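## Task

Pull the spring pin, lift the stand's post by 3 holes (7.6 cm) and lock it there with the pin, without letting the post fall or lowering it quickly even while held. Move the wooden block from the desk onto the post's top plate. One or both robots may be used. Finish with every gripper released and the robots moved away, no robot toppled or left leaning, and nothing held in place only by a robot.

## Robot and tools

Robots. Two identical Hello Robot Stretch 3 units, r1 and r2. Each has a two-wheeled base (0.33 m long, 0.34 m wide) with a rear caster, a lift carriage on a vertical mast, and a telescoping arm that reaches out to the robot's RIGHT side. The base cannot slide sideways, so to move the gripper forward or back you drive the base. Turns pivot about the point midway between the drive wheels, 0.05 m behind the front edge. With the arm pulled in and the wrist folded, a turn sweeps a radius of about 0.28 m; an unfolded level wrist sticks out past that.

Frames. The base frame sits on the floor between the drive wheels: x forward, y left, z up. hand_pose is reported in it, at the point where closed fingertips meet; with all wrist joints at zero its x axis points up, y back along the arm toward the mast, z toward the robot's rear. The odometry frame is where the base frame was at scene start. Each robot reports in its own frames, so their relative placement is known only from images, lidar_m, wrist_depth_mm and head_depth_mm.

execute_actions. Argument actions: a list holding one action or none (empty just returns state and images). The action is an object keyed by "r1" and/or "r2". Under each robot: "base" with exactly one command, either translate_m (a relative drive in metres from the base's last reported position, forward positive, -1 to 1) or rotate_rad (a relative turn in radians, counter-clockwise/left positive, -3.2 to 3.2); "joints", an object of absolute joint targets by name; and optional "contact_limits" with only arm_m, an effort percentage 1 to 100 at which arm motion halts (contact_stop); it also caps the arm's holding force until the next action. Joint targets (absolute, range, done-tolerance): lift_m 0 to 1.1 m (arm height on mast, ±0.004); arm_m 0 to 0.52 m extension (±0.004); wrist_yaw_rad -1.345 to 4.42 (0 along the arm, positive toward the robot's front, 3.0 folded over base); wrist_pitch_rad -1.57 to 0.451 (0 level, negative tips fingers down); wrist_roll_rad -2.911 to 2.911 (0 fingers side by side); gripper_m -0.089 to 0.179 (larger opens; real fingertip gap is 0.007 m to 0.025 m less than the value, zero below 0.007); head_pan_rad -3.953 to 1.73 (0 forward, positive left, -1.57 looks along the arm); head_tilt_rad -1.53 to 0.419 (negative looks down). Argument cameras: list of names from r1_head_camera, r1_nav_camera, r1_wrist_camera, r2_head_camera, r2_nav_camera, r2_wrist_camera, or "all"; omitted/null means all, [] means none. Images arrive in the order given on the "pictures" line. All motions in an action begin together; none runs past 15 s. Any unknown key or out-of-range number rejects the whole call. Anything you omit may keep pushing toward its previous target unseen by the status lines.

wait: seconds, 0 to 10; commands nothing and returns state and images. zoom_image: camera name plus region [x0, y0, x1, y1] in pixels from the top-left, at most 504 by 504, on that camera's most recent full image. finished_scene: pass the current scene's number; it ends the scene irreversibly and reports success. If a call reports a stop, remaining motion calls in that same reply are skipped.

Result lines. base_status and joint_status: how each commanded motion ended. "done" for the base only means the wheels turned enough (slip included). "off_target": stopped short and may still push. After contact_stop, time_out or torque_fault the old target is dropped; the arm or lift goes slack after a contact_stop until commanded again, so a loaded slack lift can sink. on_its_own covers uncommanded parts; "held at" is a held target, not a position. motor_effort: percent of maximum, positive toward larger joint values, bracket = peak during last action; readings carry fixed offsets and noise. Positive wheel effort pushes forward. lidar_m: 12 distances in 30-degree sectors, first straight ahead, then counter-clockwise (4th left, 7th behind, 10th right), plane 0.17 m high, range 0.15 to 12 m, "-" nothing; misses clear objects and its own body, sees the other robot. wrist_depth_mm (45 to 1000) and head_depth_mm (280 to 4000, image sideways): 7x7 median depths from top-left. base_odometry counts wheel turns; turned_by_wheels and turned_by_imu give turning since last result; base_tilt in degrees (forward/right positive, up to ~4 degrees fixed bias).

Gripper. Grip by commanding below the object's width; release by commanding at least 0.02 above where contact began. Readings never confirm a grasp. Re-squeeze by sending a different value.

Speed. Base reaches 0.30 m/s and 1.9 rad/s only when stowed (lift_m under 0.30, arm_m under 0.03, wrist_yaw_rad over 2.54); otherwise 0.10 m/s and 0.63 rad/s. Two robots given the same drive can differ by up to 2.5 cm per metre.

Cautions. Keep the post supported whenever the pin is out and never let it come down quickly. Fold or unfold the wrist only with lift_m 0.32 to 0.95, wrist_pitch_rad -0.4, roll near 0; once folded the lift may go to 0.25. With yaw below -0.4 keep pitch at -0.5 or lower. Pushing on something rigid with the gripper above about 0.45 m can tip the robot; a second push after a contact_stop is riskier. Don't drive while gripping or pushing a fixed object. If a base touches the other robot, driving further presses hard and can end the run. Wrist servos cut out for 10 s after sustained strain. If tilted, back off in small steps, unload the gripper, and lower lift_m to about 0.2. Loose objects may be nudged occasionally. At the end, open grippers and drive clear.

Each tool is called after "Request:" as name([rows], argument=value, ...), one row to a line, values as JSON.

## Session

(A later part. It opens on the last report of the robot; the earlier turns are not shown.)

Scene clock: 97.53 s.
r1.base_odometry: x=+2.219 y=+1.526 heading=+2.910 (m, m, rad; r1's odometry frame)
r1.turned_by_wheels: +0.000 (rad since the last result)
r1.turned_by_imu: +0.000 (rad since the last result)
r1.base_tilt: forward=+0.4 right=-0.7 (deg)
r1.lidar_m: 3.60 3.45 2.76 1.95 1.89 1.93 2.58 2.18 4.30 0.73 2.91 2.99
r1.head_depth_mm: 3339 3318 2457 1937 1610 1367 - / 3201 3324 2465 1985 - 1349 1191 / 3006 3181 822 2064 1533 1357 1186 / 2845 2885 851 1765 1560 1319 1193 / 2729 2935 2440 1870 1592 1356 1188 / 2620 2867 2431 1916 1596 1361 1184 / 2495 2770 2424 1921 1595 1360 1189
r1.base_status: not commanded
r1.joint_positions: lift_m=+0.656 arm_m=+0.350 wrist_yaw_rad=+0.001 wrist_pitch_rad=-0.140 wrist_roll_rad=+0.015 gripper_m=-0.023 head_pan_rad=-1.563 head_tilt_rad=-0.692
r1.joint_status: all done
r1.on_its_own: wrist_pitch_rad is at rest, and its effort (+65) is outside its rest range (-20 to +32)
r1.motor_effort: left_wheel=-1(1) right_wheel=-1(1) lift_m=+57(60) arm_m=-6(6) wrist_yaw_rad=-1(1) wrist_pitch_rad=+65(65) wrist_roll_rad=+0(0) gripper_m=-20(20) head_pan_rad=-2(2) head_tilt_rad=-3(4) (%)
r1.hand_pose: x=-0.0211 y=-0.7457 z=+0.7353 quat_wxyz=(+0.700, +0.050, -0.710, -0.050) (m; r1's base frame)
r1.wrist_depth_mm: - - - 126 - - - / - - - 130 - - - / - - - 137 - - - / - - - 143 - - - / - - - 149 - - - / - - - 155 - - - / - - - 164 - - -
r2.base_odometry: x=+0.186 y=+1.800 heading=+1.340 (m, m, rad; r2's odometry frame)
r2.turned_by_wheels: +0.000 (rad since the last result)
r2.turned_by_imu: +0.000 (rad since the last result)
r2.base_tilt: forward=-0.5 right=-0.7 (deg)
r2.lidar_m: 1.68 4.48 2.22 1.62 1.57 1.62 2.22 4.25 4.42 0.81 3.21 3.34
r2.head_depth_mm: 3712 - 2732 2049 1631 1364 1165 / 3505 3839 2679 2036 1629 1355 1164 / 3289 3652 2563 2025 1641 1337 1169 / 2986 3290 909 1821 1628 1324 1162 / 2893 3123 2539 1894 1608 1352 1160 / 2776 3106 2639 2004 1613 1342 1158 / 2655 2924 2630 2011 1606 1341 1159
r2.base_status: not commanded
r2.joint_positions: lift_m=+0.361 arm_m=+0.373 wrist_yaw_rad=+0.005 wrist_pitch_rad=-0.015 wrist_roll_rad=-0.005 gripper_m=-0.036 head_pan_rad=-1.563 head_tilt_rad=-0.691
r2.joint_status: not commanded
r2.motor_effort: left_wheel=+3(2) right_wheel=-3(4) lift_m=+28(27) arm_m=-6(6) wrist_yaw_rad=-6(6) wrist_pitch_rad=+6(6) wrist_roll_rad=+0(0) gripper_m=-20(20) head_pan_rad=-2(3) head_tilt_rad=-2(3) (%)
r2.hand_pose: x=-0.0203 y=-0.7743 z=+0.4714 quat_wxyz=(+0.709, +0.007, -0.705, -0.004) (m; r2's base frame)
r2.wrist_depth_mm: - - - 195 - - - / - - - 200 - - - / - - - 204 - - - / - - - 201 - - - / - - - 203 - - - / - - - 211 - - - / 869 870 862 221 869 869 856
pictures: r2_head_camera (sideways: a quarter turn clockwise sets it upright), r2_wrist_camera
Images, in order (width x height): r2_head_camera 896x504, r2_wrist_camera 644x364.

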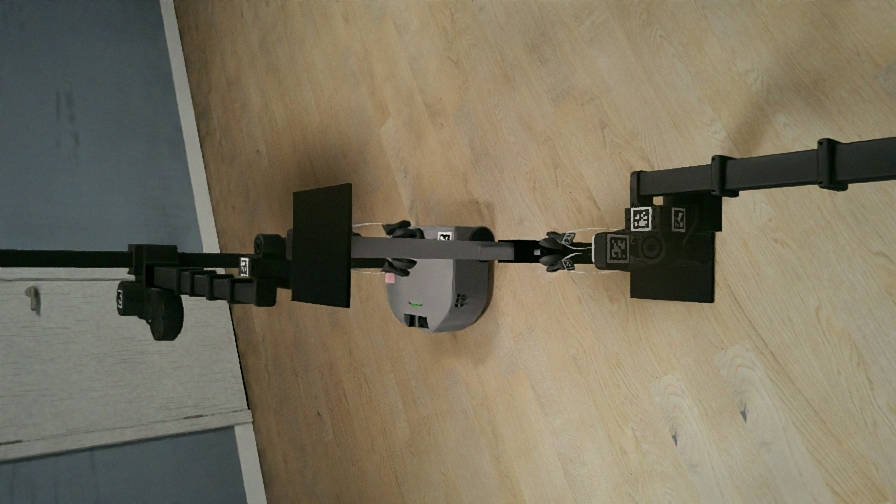

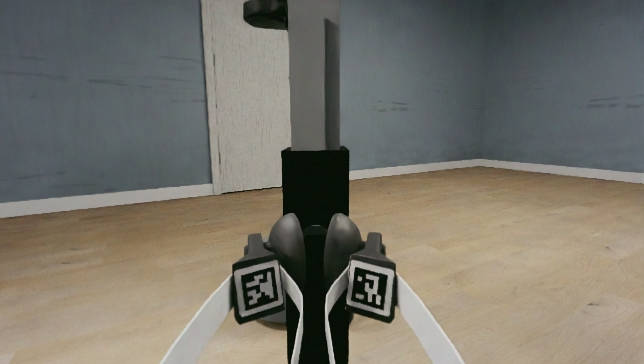

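Still blocked, but the knob is held; pull further at moderate preload.

Request:
execute_actions([
  {"r1":{"joints":{"lift_m":0.649}}},
], cameras=[])

Request:
execute_actions([
  {"r2":{"joints":{"arm_m":0.365}}},
], cameras=["r2_wrist_camera"])

Request:
zoom_image(camera="r2_wrist_camera", region=[230,140,400,300])

Scene clock: 101.07 s.
r1.base_odometry: x=+2.219 y=+1.526 heading=+2.910 (m, m, rad; r1's odometry frame)
r1.turned_by_wheels: +0.000 (rad since the last result)
r1.turned_by_imu: +0.001 (rad since the last result)
r1.base_tilt: forward=+0.4 right=-0.6 (deg)
r1.lidar_m: 3.61 3.44 2.76 1.95 1.89 1.93 2.58 2.18 4.30 0.73 2.90 2.98
r1.head_depth_mm: 3440 3356 2448 1960 1608 1366 1220 / 3183 3333 2460 1989 - 1372 1197 / 3007 3194 822 2003 1516 1354 1195 / 2834 2884 853 1773 1560 1318 1190 / 2734 2978 2442 1884 1597 1365 1189 / 2601 2885 2433 1928 1593 1364 1188 / 2485 2756 2414 1907 1588 1361 1185
r1.base_status: not commanded
r1.joint_positions: lift_m=+0.649 arm_m=+0.350 wrist_yaw_rad=+0.001 wrist_pitch_rad=-0.116 wrist_roll_rad=+0.015 gripper_m=-0.023 head_pan_rad=-1.563 head_tilt_rad=-0.692
r1.joint_status: all done
r1.on_its_own: wrist_pitch_rad is at rest, and its effort (+53) is outside its rest range (-20 to +32)
r1.motor_effort: left_wheel=+0(0) right_wheel=-1(1) lift_m=+36(53) arm_m=-6(6) wrist_yaw_rad=+0(0) wrist_pitch_rad=+53(64) wrist_roll_rad=+0(0) gripper_m=-19(20) head_pan_rad=-2(2) head_tilt_rad=-4(4) (%)
r1.hand_pose: x=-0.0211 y=-0.7471 z=+0.7342 quat_wxyz=(+0.701, +0.041, -0.711, -0.041) (m; r1's base frame)
r1.wrist_depth_mm: - - - 127 - - - / - - - 132 - - - / - - - 137 - - - / - - - 142 - - - / - - - 148 - - - / - - - 154 - - - / - - 998 161 - - -
r2.base_odometry: x=+0.186 y=+1.800 heading=+1.340 (m, m, rad; r2's odometry frame)
r2.turned_by_wheels: +0.000 (rad since the last result)
r2.turned_by_imu: +0.000 (rad since the last result)
r2.base_tilt: forward=-0.5 right=-0.7 (deg)
r2.lidar_m: 1.68 4.49 2.22 1.62 1.57 1.62 2.22 4.27 4.45 0.81 3.21 3.34
r2.head_depth_mm: 3719 - 2716 2050 1637 1359 1171 / 3503 3784 2694 2023 1627 1361 1168 / 3306 3590 2583 2028 1623 1327 1179 / 3048 3314 909 1813 1607 1322 1164 / 2946 3152 2548 1872 1610 1351 1159 / 2761 3051 2639 1983 1608 1347 1154 / 2652 2913 2651 2000 1596 1350 1153
r2.base_status: not commanded
r2.joint_positions: lift_m=+0.361 arm_m=+0.373 wrist_yaw_rad=+0.005 wrist_pitch_rad=-0.015 wrist_roll_rad=-0.005 gripper_m=-0.036 head_pan_rad=-1.563 head_tilt_rad=-0.691
r2.joint_status: not commanded
r2.motor_effort: left_wheel=+2(3) right_wheel=-4(3) lift_m=+27(28) arm_m=-6(6) wrist_yaw_rad=-6(5) wrist_pitch_rad=+6(6) wrist_roll_rad=+0(0) gripper_m=-20(20) head_pan_rad=-2(3) head_tilt_rad=-5(3) (%)
r2.hand_pose: x=-0.0203 y=-0.7743 z=+0.4714 quat_wxyz=(+0.709, +0.007, -0.705, -0.004) (m; r2's base frame)
r2.wrist_depth_mm: - - - 195 - - - / - - - 200 - - - / - - - 204 - - - / - - - 200 - - - / - - - 204 - - - / - - - 212 - - - / 877 864 882 219 880 850 863
pictures: none
No camera images: the call's "cameras" was empty. Leave "cameras" out to get every camera's image.

Scene clock: 101.83 s.
r1.base_odometry: x=+2.219 y=+1.526 heading=+2.910 (m, m, rad; r1's odometry frame)
r1.turned_by_wheels: +0.000 (rad since the last result)
r1.turned_by_imu: +0.000 (rad since the last result)
r1.base_tilt: forward=+0.6 right=-0.4 (deg)
r1.lidar_m: 3.61 3.44 2.75 1.95 1.89 1.93 2.58 2.18 4.32 0.73 2.90 2.98
r1.head_depth_mm: 3351 3357 2455 1938 1593 1375 1221 / 3205 3266 2437 2016 - 1362 1193 / 3035 3209 823 1981 1521 1351 1189 / 2819 2894 852 1775 1565 1329 1195 / 2724 2999 2422 1870 1597 1366 1186 / 2622 2871 2425 1921 1590 1358 1189 / 2480 2733 2414 1922 1593 1357 1187
r1.base_status: not commanded
r1.joint_positions: lift_m=+0.649 arm_m=+0.350 wrist_yaw_rad=+0.001 wrist_pitch_rad=-0.116 wrist_roll_rad=+0.015 gripper_m=-0.023 head_pan_rad=-1.563 head_tilt_rad=-0.692
r1.joint_status: not commanded
r1.on_its_own: wrist_pitch_rad is at rest, and its effort (+53) is outside its rest range (-20 to +32)
r1.motor_effort: left_wheel=+0(0) right_wheel=-1(1) lift_m=+36(36) arm_m=-6(6) wrist_yaw_rad=-1(1) wrist_pitch_rad=+53(53) wrist_roll_rad=+0(0) gripper_m=-19(19) head_pan_rad=-2(2) head_tilt_rad=-4(4) (%)
r1.hand_pose: x=-0.0211 y=-0.7471 z=+0.7342 quat_wxyz=(+0.701, +0.041, -0.711, -0.041) (m; r1's base frame)
r1.wrist_depth_mm: - - - 127 - - - / - - - 132 - - - / - - - 137 - - - / - - - 142 - - - / - - - 147 - - - / - - - 153 - - - / - - 982 162 - - -
r2.base_odometry: x=+0.186 y=+1.800 heading=+1.340 (m, m, rad; r2's odometry frame)
r2.turned_by_wheels: +0.000 (rad since the last result)
r2.turned_by_imu: +0.000 (rad since the last result)
r2.base_tilt: forward=-0.5 right=-0.8 (deg)
r2.lidar_m: 1.68 4.49 2.21 1.62 1.58 1.62 2.22 4.29 4.44 0.81 3.22 3.33
r2.head_depth_mm: 3718 - 2687 2036 1633 1361 1168 / 3508 3776 2701 2021 1626 1362 1164 / 3272 3598 2581 2016 1621 1356 1177 / 2998 3281 910 1813 1628 1306 1170 / 2911 3137 2535 1877 1608 1343 1161 / 2788 3065 2659 1998 1617 1345 1160 / 2662 2904 2653 2007 1602 1351 1156
r2.base_status: not commanded
r2.joint_positions: lift_m=+0.361 arm_m=+0.365 wrist_yaw_rad=+0.005 wrist_pitch_rad=-0.015 wrist_roll_rad=-0.005 gripper_m=-0.036 head_pan_rad=-1.563 head_tilt_rad=-0.691
r2.joint_status: all done
r2.motor_effort: left_wheel=+3(3) right_wheel=-4(4) lift_m=+28(27) arm_m=-4(7) wrist_yaw_rad=-6(6) wrist_pitch_rad=+6(6) wrist_roll_rad=+0(0) gripper_m=-18(20) head_pan_rad=-3(2) head_tilt_rad=-4(5) (%)
r2.hand_pose: x=-0.0203 y=-0.7662 z=+0.4714 quat_wxyz=(+0.709, +0.007, -0.705, -0.004) (m; r2's base frame)
r2.wrist_depth_mm: - - - 203 - - - / - - - 208 - - - / - - - 212 - - - / - - - 210 - - - / - - - - - - - / - - - - - - - / 878 867 853 500 884 866 867
pictures: r2_wrist_camera
Images, in order (width x height): r2_wrist_camera 644x364.

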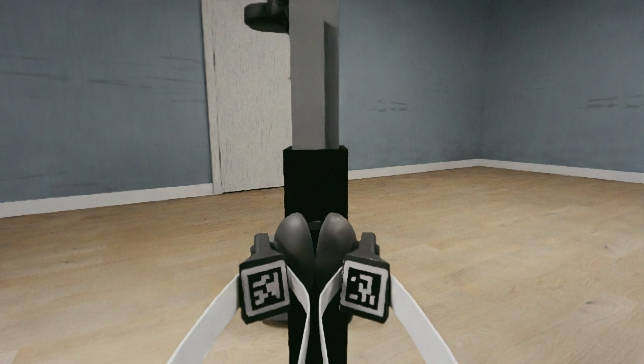

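Region (230, 140, 400, 300) of r2_wrist_camera's 644x364 image, scaled by 2.965; it fills the top 474 rows of this view, and the rest is white.

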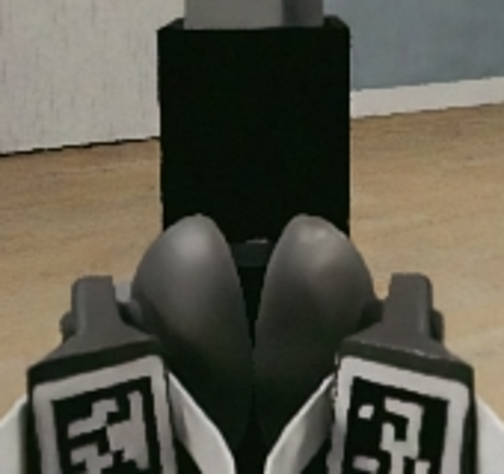

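Request:
execute_actions([
  {"r1":{"joints":{"lift_m":0.634}},"r2":{"joints":{"gripper_m":0.045,"lift_m":0.359,"wrist_pitch_rad":0},"base":{"translate_m":0.002}}},
], cameras=[])

Request:
execute_actions([
  {"r2":{"joints":{"arm_m":0.395}}},
], cameras=[])

Request:
execute_actions([
  {"r1":{"joints":{"lift_m":0.643}},"r2":{"joints":{"gripper_m":-0.045}}},
], cameras=[])

Request:
execute_actions([
  {"r2":{"joints":{"arm_m":0.375}}},
], cameras=["r2_wrist_camera"])

Scene clock: 107.40 s.
r1.base_odometry: x=+2.219 y=+1.526 heading=+2.910 (m, m, rad; r1's odometry frame)
r1.turned_by_wheels: +0.000 (rad since the last result)
r1.turned_by_imu: +0.001 (rad since the last result)
r1.base_tilt: forward=+0.5 right=-0.5 (deg)
r1.lidar_m: 3.60 3.44 2.76 1.94 1.89 1.93 2.59 2.18 4.30 0.73 2.90 2.98
r1.head_depth_mm: 3384 3318 2466 1936 1606 1378 1219 / 3221 3337 2450 1981 - 1384 1194 / 2992 3210 827 1998 1532 1359 1195 / 2836 2846 1225 1793 1557 1321 1190 / 2753 2971 2439 1860 1604 1359 1190 / 2612 2874 2437 1924 1598 1364 1192 / 2508 2744 2409 1932 1606 1355 1191
r1.base_status: not commanded
r1.joint_positions: lift_m=+0.634 arm_m=+0.350 wrist_yaw_rad=+0.001 wrist_pitch_rad=-0.072 wrist_roll_rad=+0.015 gripper_m=-0.023 head_pan_rad=-1.563 head_tilt_rad=-0.692
r1.joint_status: all done
r1.on_its_own: wrist_pitch_rad is at rest, and its effort (+33) is outside its rest range (-20 to +32)
r1.motor_effort: left_wheel=+0(0) right_wheel=-1(1) lift_m=+30(36) arm_m=-6(6) wrist_yaw_rad=+0(0) wrist_pitch_rad=+33(53) wrist_roll_rad=+0(0) gripper_m=-19(19) head_pan_rad=-2(2) head_tilt_rad=-4(4) (%)
r1.hand_pose: x=-0.0211 y=-0.7492 z=+0.7305 quat_wxyz=(+0.702, +0.026, -0.712, -0.025) (m; r1's base frame)
r1.wrist_depth_mm: - - - 130 - - - / - - - 134 - - - / - - - 138 - - - / - - - 143 - - - / - - - 147 - - - / - - - 151 - - - / - - 1000 158 - - -
r2.base_odometry: x=+0.187 y=+1.802 heading=+1.340 (m, m, rad; r2's odometry frame)
r2.turned_by_wheels: +0.000 (rad since the last result)
r2.turned_by_imu: +0.000 (rad since the last result)
r2.base_tilt: forward=-0.5 right=-0.9 (deg)
r2.lidar_m: 1.68 4.49 2.21 1.62 1.58 1.62 2.22 4.29 4.45 0.81 3.21 3.34
r2.head_depth_mm: 3742 - 2728 2033 1620 1366 1167 / 3508 3783 2673 2020 1625 1358 1164 / 3300 3621 2553 2011 1617 1364 1175 / 3002 1670 913 1818 1593 1309 1164 / 2900 3179 2516 1862 1617 1352 1163 / 2756 3060 2646 1998 1618 1348 1158 / 2647 2930 2639 2007 1613 1349 1153
r2.base_status: done
r2.joint_positions: lift_m=+0.359 arm_m=+0.365 wrist_yaw_rad=+0.002 wrist_pitch_rad=-0.016 wrist_roll_rad=-0.005 gripper_m=+0.045 head_pan_rad=-1.563 head_tilt_rad=-0.691
r2.joint_status: all done
r2.motor_effort: left_wheel=+1(5) right_wheel=-1(2) lift_m=+16(24) arm_m=-3(4) wrist_yaw_rad=-3(6) wrist_pitch_rad=+6(7) wrist_roll_rad=+0(0) gripper_m=-1(78) head_pan_rad=-2(3) head_tilt_rad=-3(4) (%)
r2.hand_pose: x=-0.0209 y=-0.7661 z=+0.4700 quat_wxyz=(+0.709, +0.007, -0.705, -0.005) (m; r2's base frame)
r2.wrist_depth_mm: - - - 203 - - - / - - - 209 - - - / - - - 211 - - - / - - - 210 - - - / - - - 213 - - - / - - - 221 - - - / 872 876 878 227 862 819 843
pictures: none
No camera images: the call's "cameras" was empty. Leave "cameras" out to get every camera's image.

Scene clock: 108.60 s.
r1.base_odometry: x=+2.219 y=+1.526 heading=+2.910 (m, m, rad; r1's odometry frame)
r1.turned_by_wheels: +0.000 (rad since the last result)
r1.turned_by_imu: +0.000 (rad since the last result)
r1.base_tilt: forward=+0.4 right=-0.5 (deg)
r1.lidar_m: 3.61 3.44 2.76 1.94 1.89 1.93 2.57 2.19 4.29 0.73 2.90 2.99
r1.head_depth_mm: 3365 3380 2466 1928 1598 1384 1213 / 3223 3326 2457 1993 - 1376 1197 / 3020 3205 830 1999 1530 1360 1191 / 2831 2864 1228 1792 1563 1325 1187 / 2718 2955 2420 1885 1600 1370 1189 / 2602 2889 2449 1909 1598 1361 1187 / 2501 2742 2428 1933 1596 1355 1191
r1.base_status: not commanded
r1.joint_positions: lift_m=+0.634 arm_m=+0.350 wrist_yaw_rad=+0.001 wrist_pitch_rad=-0.072 wrist_roll_rad=+0.015 gripper_m=-0.023 head_pan_rad=-1.563 head_tilt_rad=-0.692
r1.joint_status: not commanded
r1.on_its_own: wrist_pitch_rad is at rest, and its effort (+33) is outside its rest range (-20 to +32)
r1.motor_effort: left_wheel=+0(0) right_wheel=-1(1) lift_m=+31(30) arm_m=-5(5) wrist_yaw_rad=-2(1) wrist_pitch_rad=+33(33) wrist_roll_rad=+0(0) gripper_m=-18(19) head_pan_rad=-2(2) head_tilt_rad=-4(4) (%)
r1.hand_pose: x=-0.0211 y=-0.7492 z=+0.7305 quat_wxyz=(+0.702, +0.026, -0.712, -0.025) (m; r1's base frame)
r1.wrist_depth_mm: - - - 130 - - - / - - - 134 - - - / - - - 138 - - - / - - - 142 - - - / - - - 147 - - - / - - - 152 - - - / - - - 159 - - -
r2.base_odometry: x=+0.187 y=+1.802 heading=+1.340 (m, m, rad; r2's odometry frame)
r2.turned_by_wheels: +0.000 (rad since the last result)
r2.turned_by_imu: +0.000 (rad since the last result)
r2.base_tilt: forward=-0.5 right=-0.9 (deg)
r2.lidar_m: 1.67 4.49 2.21 1.62 1.57 1.62 2.22 4.28 4.44 0.81 3.21 3.34
r2.head_depth_mm: 3727 - 2712 2045 1630 1365 1170 / 3493 3722 2691 2026 1630 1364 1167 / 3316 3546 2558 1998 1624 1323 1173 / 2999 1671 914 1820 1621 1324 1166 / 2959 3127 2556 1876 1613 1353 1164 / 2755 3047 2655 2001 1613 1353 1156 / 2626 2934 2625 1990 1597 1348 1154
r2.base_status: not commanded
r2.joint_positions: lift_m=+0.359 arm_m=+0.395 wrist_yaw_rad=+0.002 wrist_pitch_rad=-0.016 wrist_roll_rad=-0.005 gripper_m=+0.045 head_pan_rad=-1.563 head_tilt_rad=-0.691
r2.joint_status: all done
r2.motor_effort: left_wheel=+0(1) right_wheel=-1(1) lift_m=+16(16) arm_m=+3(5) wrist_yaw_rad=-3(3) wrist_pitch_rad=+6(6) wrist_roll_rad=+0(0) gripper_m=+0(0) head_pan_rad=-2(2) head_tilt_rad=-4(5) (%)
r2.hand_pose: x=-0.0209 y=-0.7955 z=+0.4699 quat_wxyz=(+0.709, +0.007, -0.705, -0.005) (m; r2's base frame)
r2.wrist_depth_mm: - - - 175 - - - / - - - 179 - - - / - - - 182 - - - / - - - 179 - - - / - - - 182 - - - / - - - 188 - - - / 862 847 866 195 882 867 859
pictures: none
No camera images: the call's "cameras" was empty. Leave "cameras" out to get every camera's image.

Scene clock: 110.00 s.
r1.base_odometry: x=+2.219 y=+1.526 heading=+2.910 (m, m, rad; r1's odometry frame)
r1.turned_by_wheels: +0.000 (rad since the last result)
r1.turned_by_imu: +0.000 (rad since the last result)
r1.base_tilt: forward=+0.5 right=-0.5 (deg)
r1.lidar_m: 3.63 3.45 2.77 1.94 1.89 1.93 2.58 2.18 4.31 0.73 2.90 2.99
r1.head_depth_mm: 3372 3350 2445 1947 1612 1374 1219 / 3204 3353 2464 1981 - 1363 1193 / 3029 3226 825 1995 1528 1350 1188 / 2828 2869 1234 1779 1559 1328 1193 / 2729 2989 2417 1862 1589 1367 1187 / 2617 2847 2449 1920 1587 1358 1190 / 2488 2756 2394 1944 1599 1358 1182
r1.base_status: not commanded
r1.joint_positions: lift_m=+0.642 arm_m=+0.350 wrist_yaw_rad=+0.001 wrist_pitch_rad=-0.099 wrist_roll_rad=+0.015 gripper_m=-0.023 head_pan_rad=-1.563 head_tilt_rad=-0.692
r1.joint_status: all done
r1.on_its_own: wrist_pitch_rad is at rest, and its effort (+45) is outside its rest range (-20 to +32)
r1.motor_effort: left_wheel=-1(0) right_wheel=-1(1) lift_m=+51(51) arm_m=-5(6) wrist_yaw_rad=-1(1) wrist_pitch_rad=+45(46) wrist_roll_rad=+0(0) gripper_m=-19(19) head_pan_rad=-2(2) head_tilt_rad=-3(3) (%)
r1.hand_pose: x=-0.0211 y=-0.7479 z=+0.7318 quat_wxyz=(+0.701, +0.036, -0.711, -0.035) (m; r1's base frame)
r1.wrist_depth_mm: - - - 128 - - - / - - - 133 - - - / - - - 137 - - - / - - - 142 - - - / - - - 147 - - - / - - - 153 - - - / - - 975 160 - - -
r2.base_odometry: x=+0.187 y=+1.802 heading=+1.340 (m, m, rad; r2's odometry frame)
r2.turned_by_wheels: +0.000 (rad since the last result)
r2.turned_by_imu: +0.000 (rad since the last result)
r2.base_tilt: forward=-0.5 right=-0.8 (deg)
r2.lidar_m: 1.67 4.50 2.22 1.62 1.58 1.62 2.22 4.28 4.43 0.81 3.21 3.35
r2.head_depth_mm: 3681 - 2684 2048 1627 1363 1165 / 3491 3814 2695 2037 1635 1364 1160 / 3318 3615 2586 2022 1629 1322 1180 / 2986 1651 913 1817 1612 1320 1162 / 2910 3153 2543 1889 1619 1347 1157 / 2785 3053 2664 1995 1626 1349 1154 / 2638 2936 2600 2002 1599 1344 1156
r2.base_status: not commanded
r2.joint_positions: lift_m=+0.359 arm_m=+0.395 wrist_yaw_rad=+0.000 wrist_pitch_rad=-0.017 wrist_roll_rad=-0.005 gripper_m=-0.044 head_pan_rad=-1.563 head_tilt_rad=-0.691
r2.joint_status: all done
r2.motor_effort: left_wheel=+1(1) right_wheel=+0(1) lift_m=+16(16) arm_m=+3(3) wrist_yaw_rad=-1(3) wrist_pitch_rad=+6(6) wrist_roll_rad=+0(0) gripper_m=-26(100) head_pan_rad=-2(2) head_tilt_rad=-4(5) (%)
r2.hand_pose: x=-0.0214 y=-0.7955 z=+0.4697 quat_wxyz=(+0.709, +0.006, -0.705, -0.006) (m; r2's base frame)
r2.wrist_depth_mm: - - - 175 - - - / - - - 179 - - - / - - - 182 - - - / - - - 179 - - - / - - - 181 - - - / - - - 189 - - - / 869 862 873 196 845 852 850
pictures: none
No camera images: the call's "cameras" was empty. Leave "cameras" out to get every camera's image.

Scene clock: 111.03 s.
r1.base_odometry: x=+2.219 y=+1.526 heading=+2.910 (m, m, rad; r1's odometry frame)
r1.turned_by_wheels: +0.000 (rad since the last result)
r1.turned_by_imu: +0.000 (rad since the last result)
r1.base_tilt: forward=+0.6 right=-0.7 (deg)
r1.lidar_m: 3.61 3.44 2.76 1.94 1.89 1.93 2.59 2.18 4.31 0.73 2.90 2.98
r1.head_depth_mm: 3357 3301 2461 1947 1606 1381 1219 / 3188 3325 2449 1981 - 1370 1189 / 3038 3190 825 1994 1523 1355 1187 / 2840 2874 1224 1760 1561 1321 1191 / 2728 2948 2420 1874 1602 1369 1190 / 2602 2858 2435 1925 1597 1356 1192 / 2485 2737 2402 1917 1586 1352 1186
r1.base_status: not commanded
r1.joint_positions: lift_m=+0.642 arm_m=+0.350 wrist_yaw_rad=+0.001 wrist_pitch_rad=-0.099 wrist_roll_rad=+0.015 gripper_m=-0.023 head_pan_rad=-1.563 head_tilt_rad=-0.692
r1.joint_status: not commanded
r1.on_its_own: wrist_pitch_rad is at rest, and its effort (+45) is outside its rest range (-20 to +32)
r1.motor_effort: left_wheel=-1(1) right_wheel=-1(1) lift_m=+51(51) arm_m=-5(5) wrist_yaw_rad=+0(1) wrist_pitch_rad=+45(46) wrist_roll_rad=+0(0) gripper_m=-19(20) head_pan_rad=-2(2) head_tilt_rad=-4(3) (%)
r1.hand_pose: x=-0.0211 y=-0.7479 z=+0.7318 quat_wxyz=(+0.701, +0.036, -0.711, -0.035) (m; r1's base frame)
r1.wrist_depth_mm: - - - 128 - - - / - - - 132 - - - / - - - 137 - - - / - - - 143 - - - / - - - 147 - - - / - - - 153 - - - / - - 963 160 - - -
r2.base_odometry: x=+0.187 y=+1.802 heading=+1.340 (m, m, rad; r2's odometry frame)
r2.turned_by_wheels: +0.000 (rad since the last result)
r2.turned_by_imu: +0.000 (rad since the last result)
r2.base_tilt: forward=-0.5 right=-0.9 (deg)
r2.lidar_m: 1.68 4.47 2.21 1.62 1.57 1.61 2.23 4.27 4.45 0.81 3.20 3.33
r2.head_depth_mm: 3767 - 2734 2026 1642 1363 1168 / 3500 3756 2706 2039 1632 1358 1167 / 3291 3570 2584 2018 1632 1333 1176 / 3000 1652 914 1822 1619 1319 1162 / 2934 3150 2530 1874 1621 1348 1159 / 2815 3060 2666 2006 1604 1353 1152 / 2644 2937 2622 2003 1608 1343 1154
r2.base_status: not commanded
r2.joint_positions: lift_m=+0.359 arm_m=+0.375 wrist_yaw_rad=+0.000 wrist_pitch_rad=-0.014 wrist_roll_rad=-0.005 gripper_m=-0.038 head_pan_rad=-1.563 head_tilt_rad=-0.692
r2.joint_status: all done
r2.on_its_own: gripper_m is held at -0.039, not at your -0.045, by its stall guard, which is still easing
r2.motor_effort: left_wheel=+1(3) right_wheel=-1(3) lift_m=+16(16) arm_m=-6(15) wrist_yaw_rad=-1(1) wrist_pitch_rad=+5(6) wrist_roll_rad=+0(0) gripper_m=-11(26) head_pan_rad=-3(4) head_tilt_rad=-4(4) (%)
r2.hand_pose: x=-0.0214 y=-0.7763 z=+0.4704 quat_wxyz=(+0.709, +0.005, -0.705, -0.005) (m; r2's base frame)
r2.wrist_depth_mm: - - - 194 - - - / - - - 198 - - - / - - - 201 - - - / - - - 199 - - - / - - - 202 - - - / - - - 210 - - - / 875 883 873 217 854 868 838
pictures: r2_wrist_camera
Images, in order (width x height): r2_wrist_camera 644x364.

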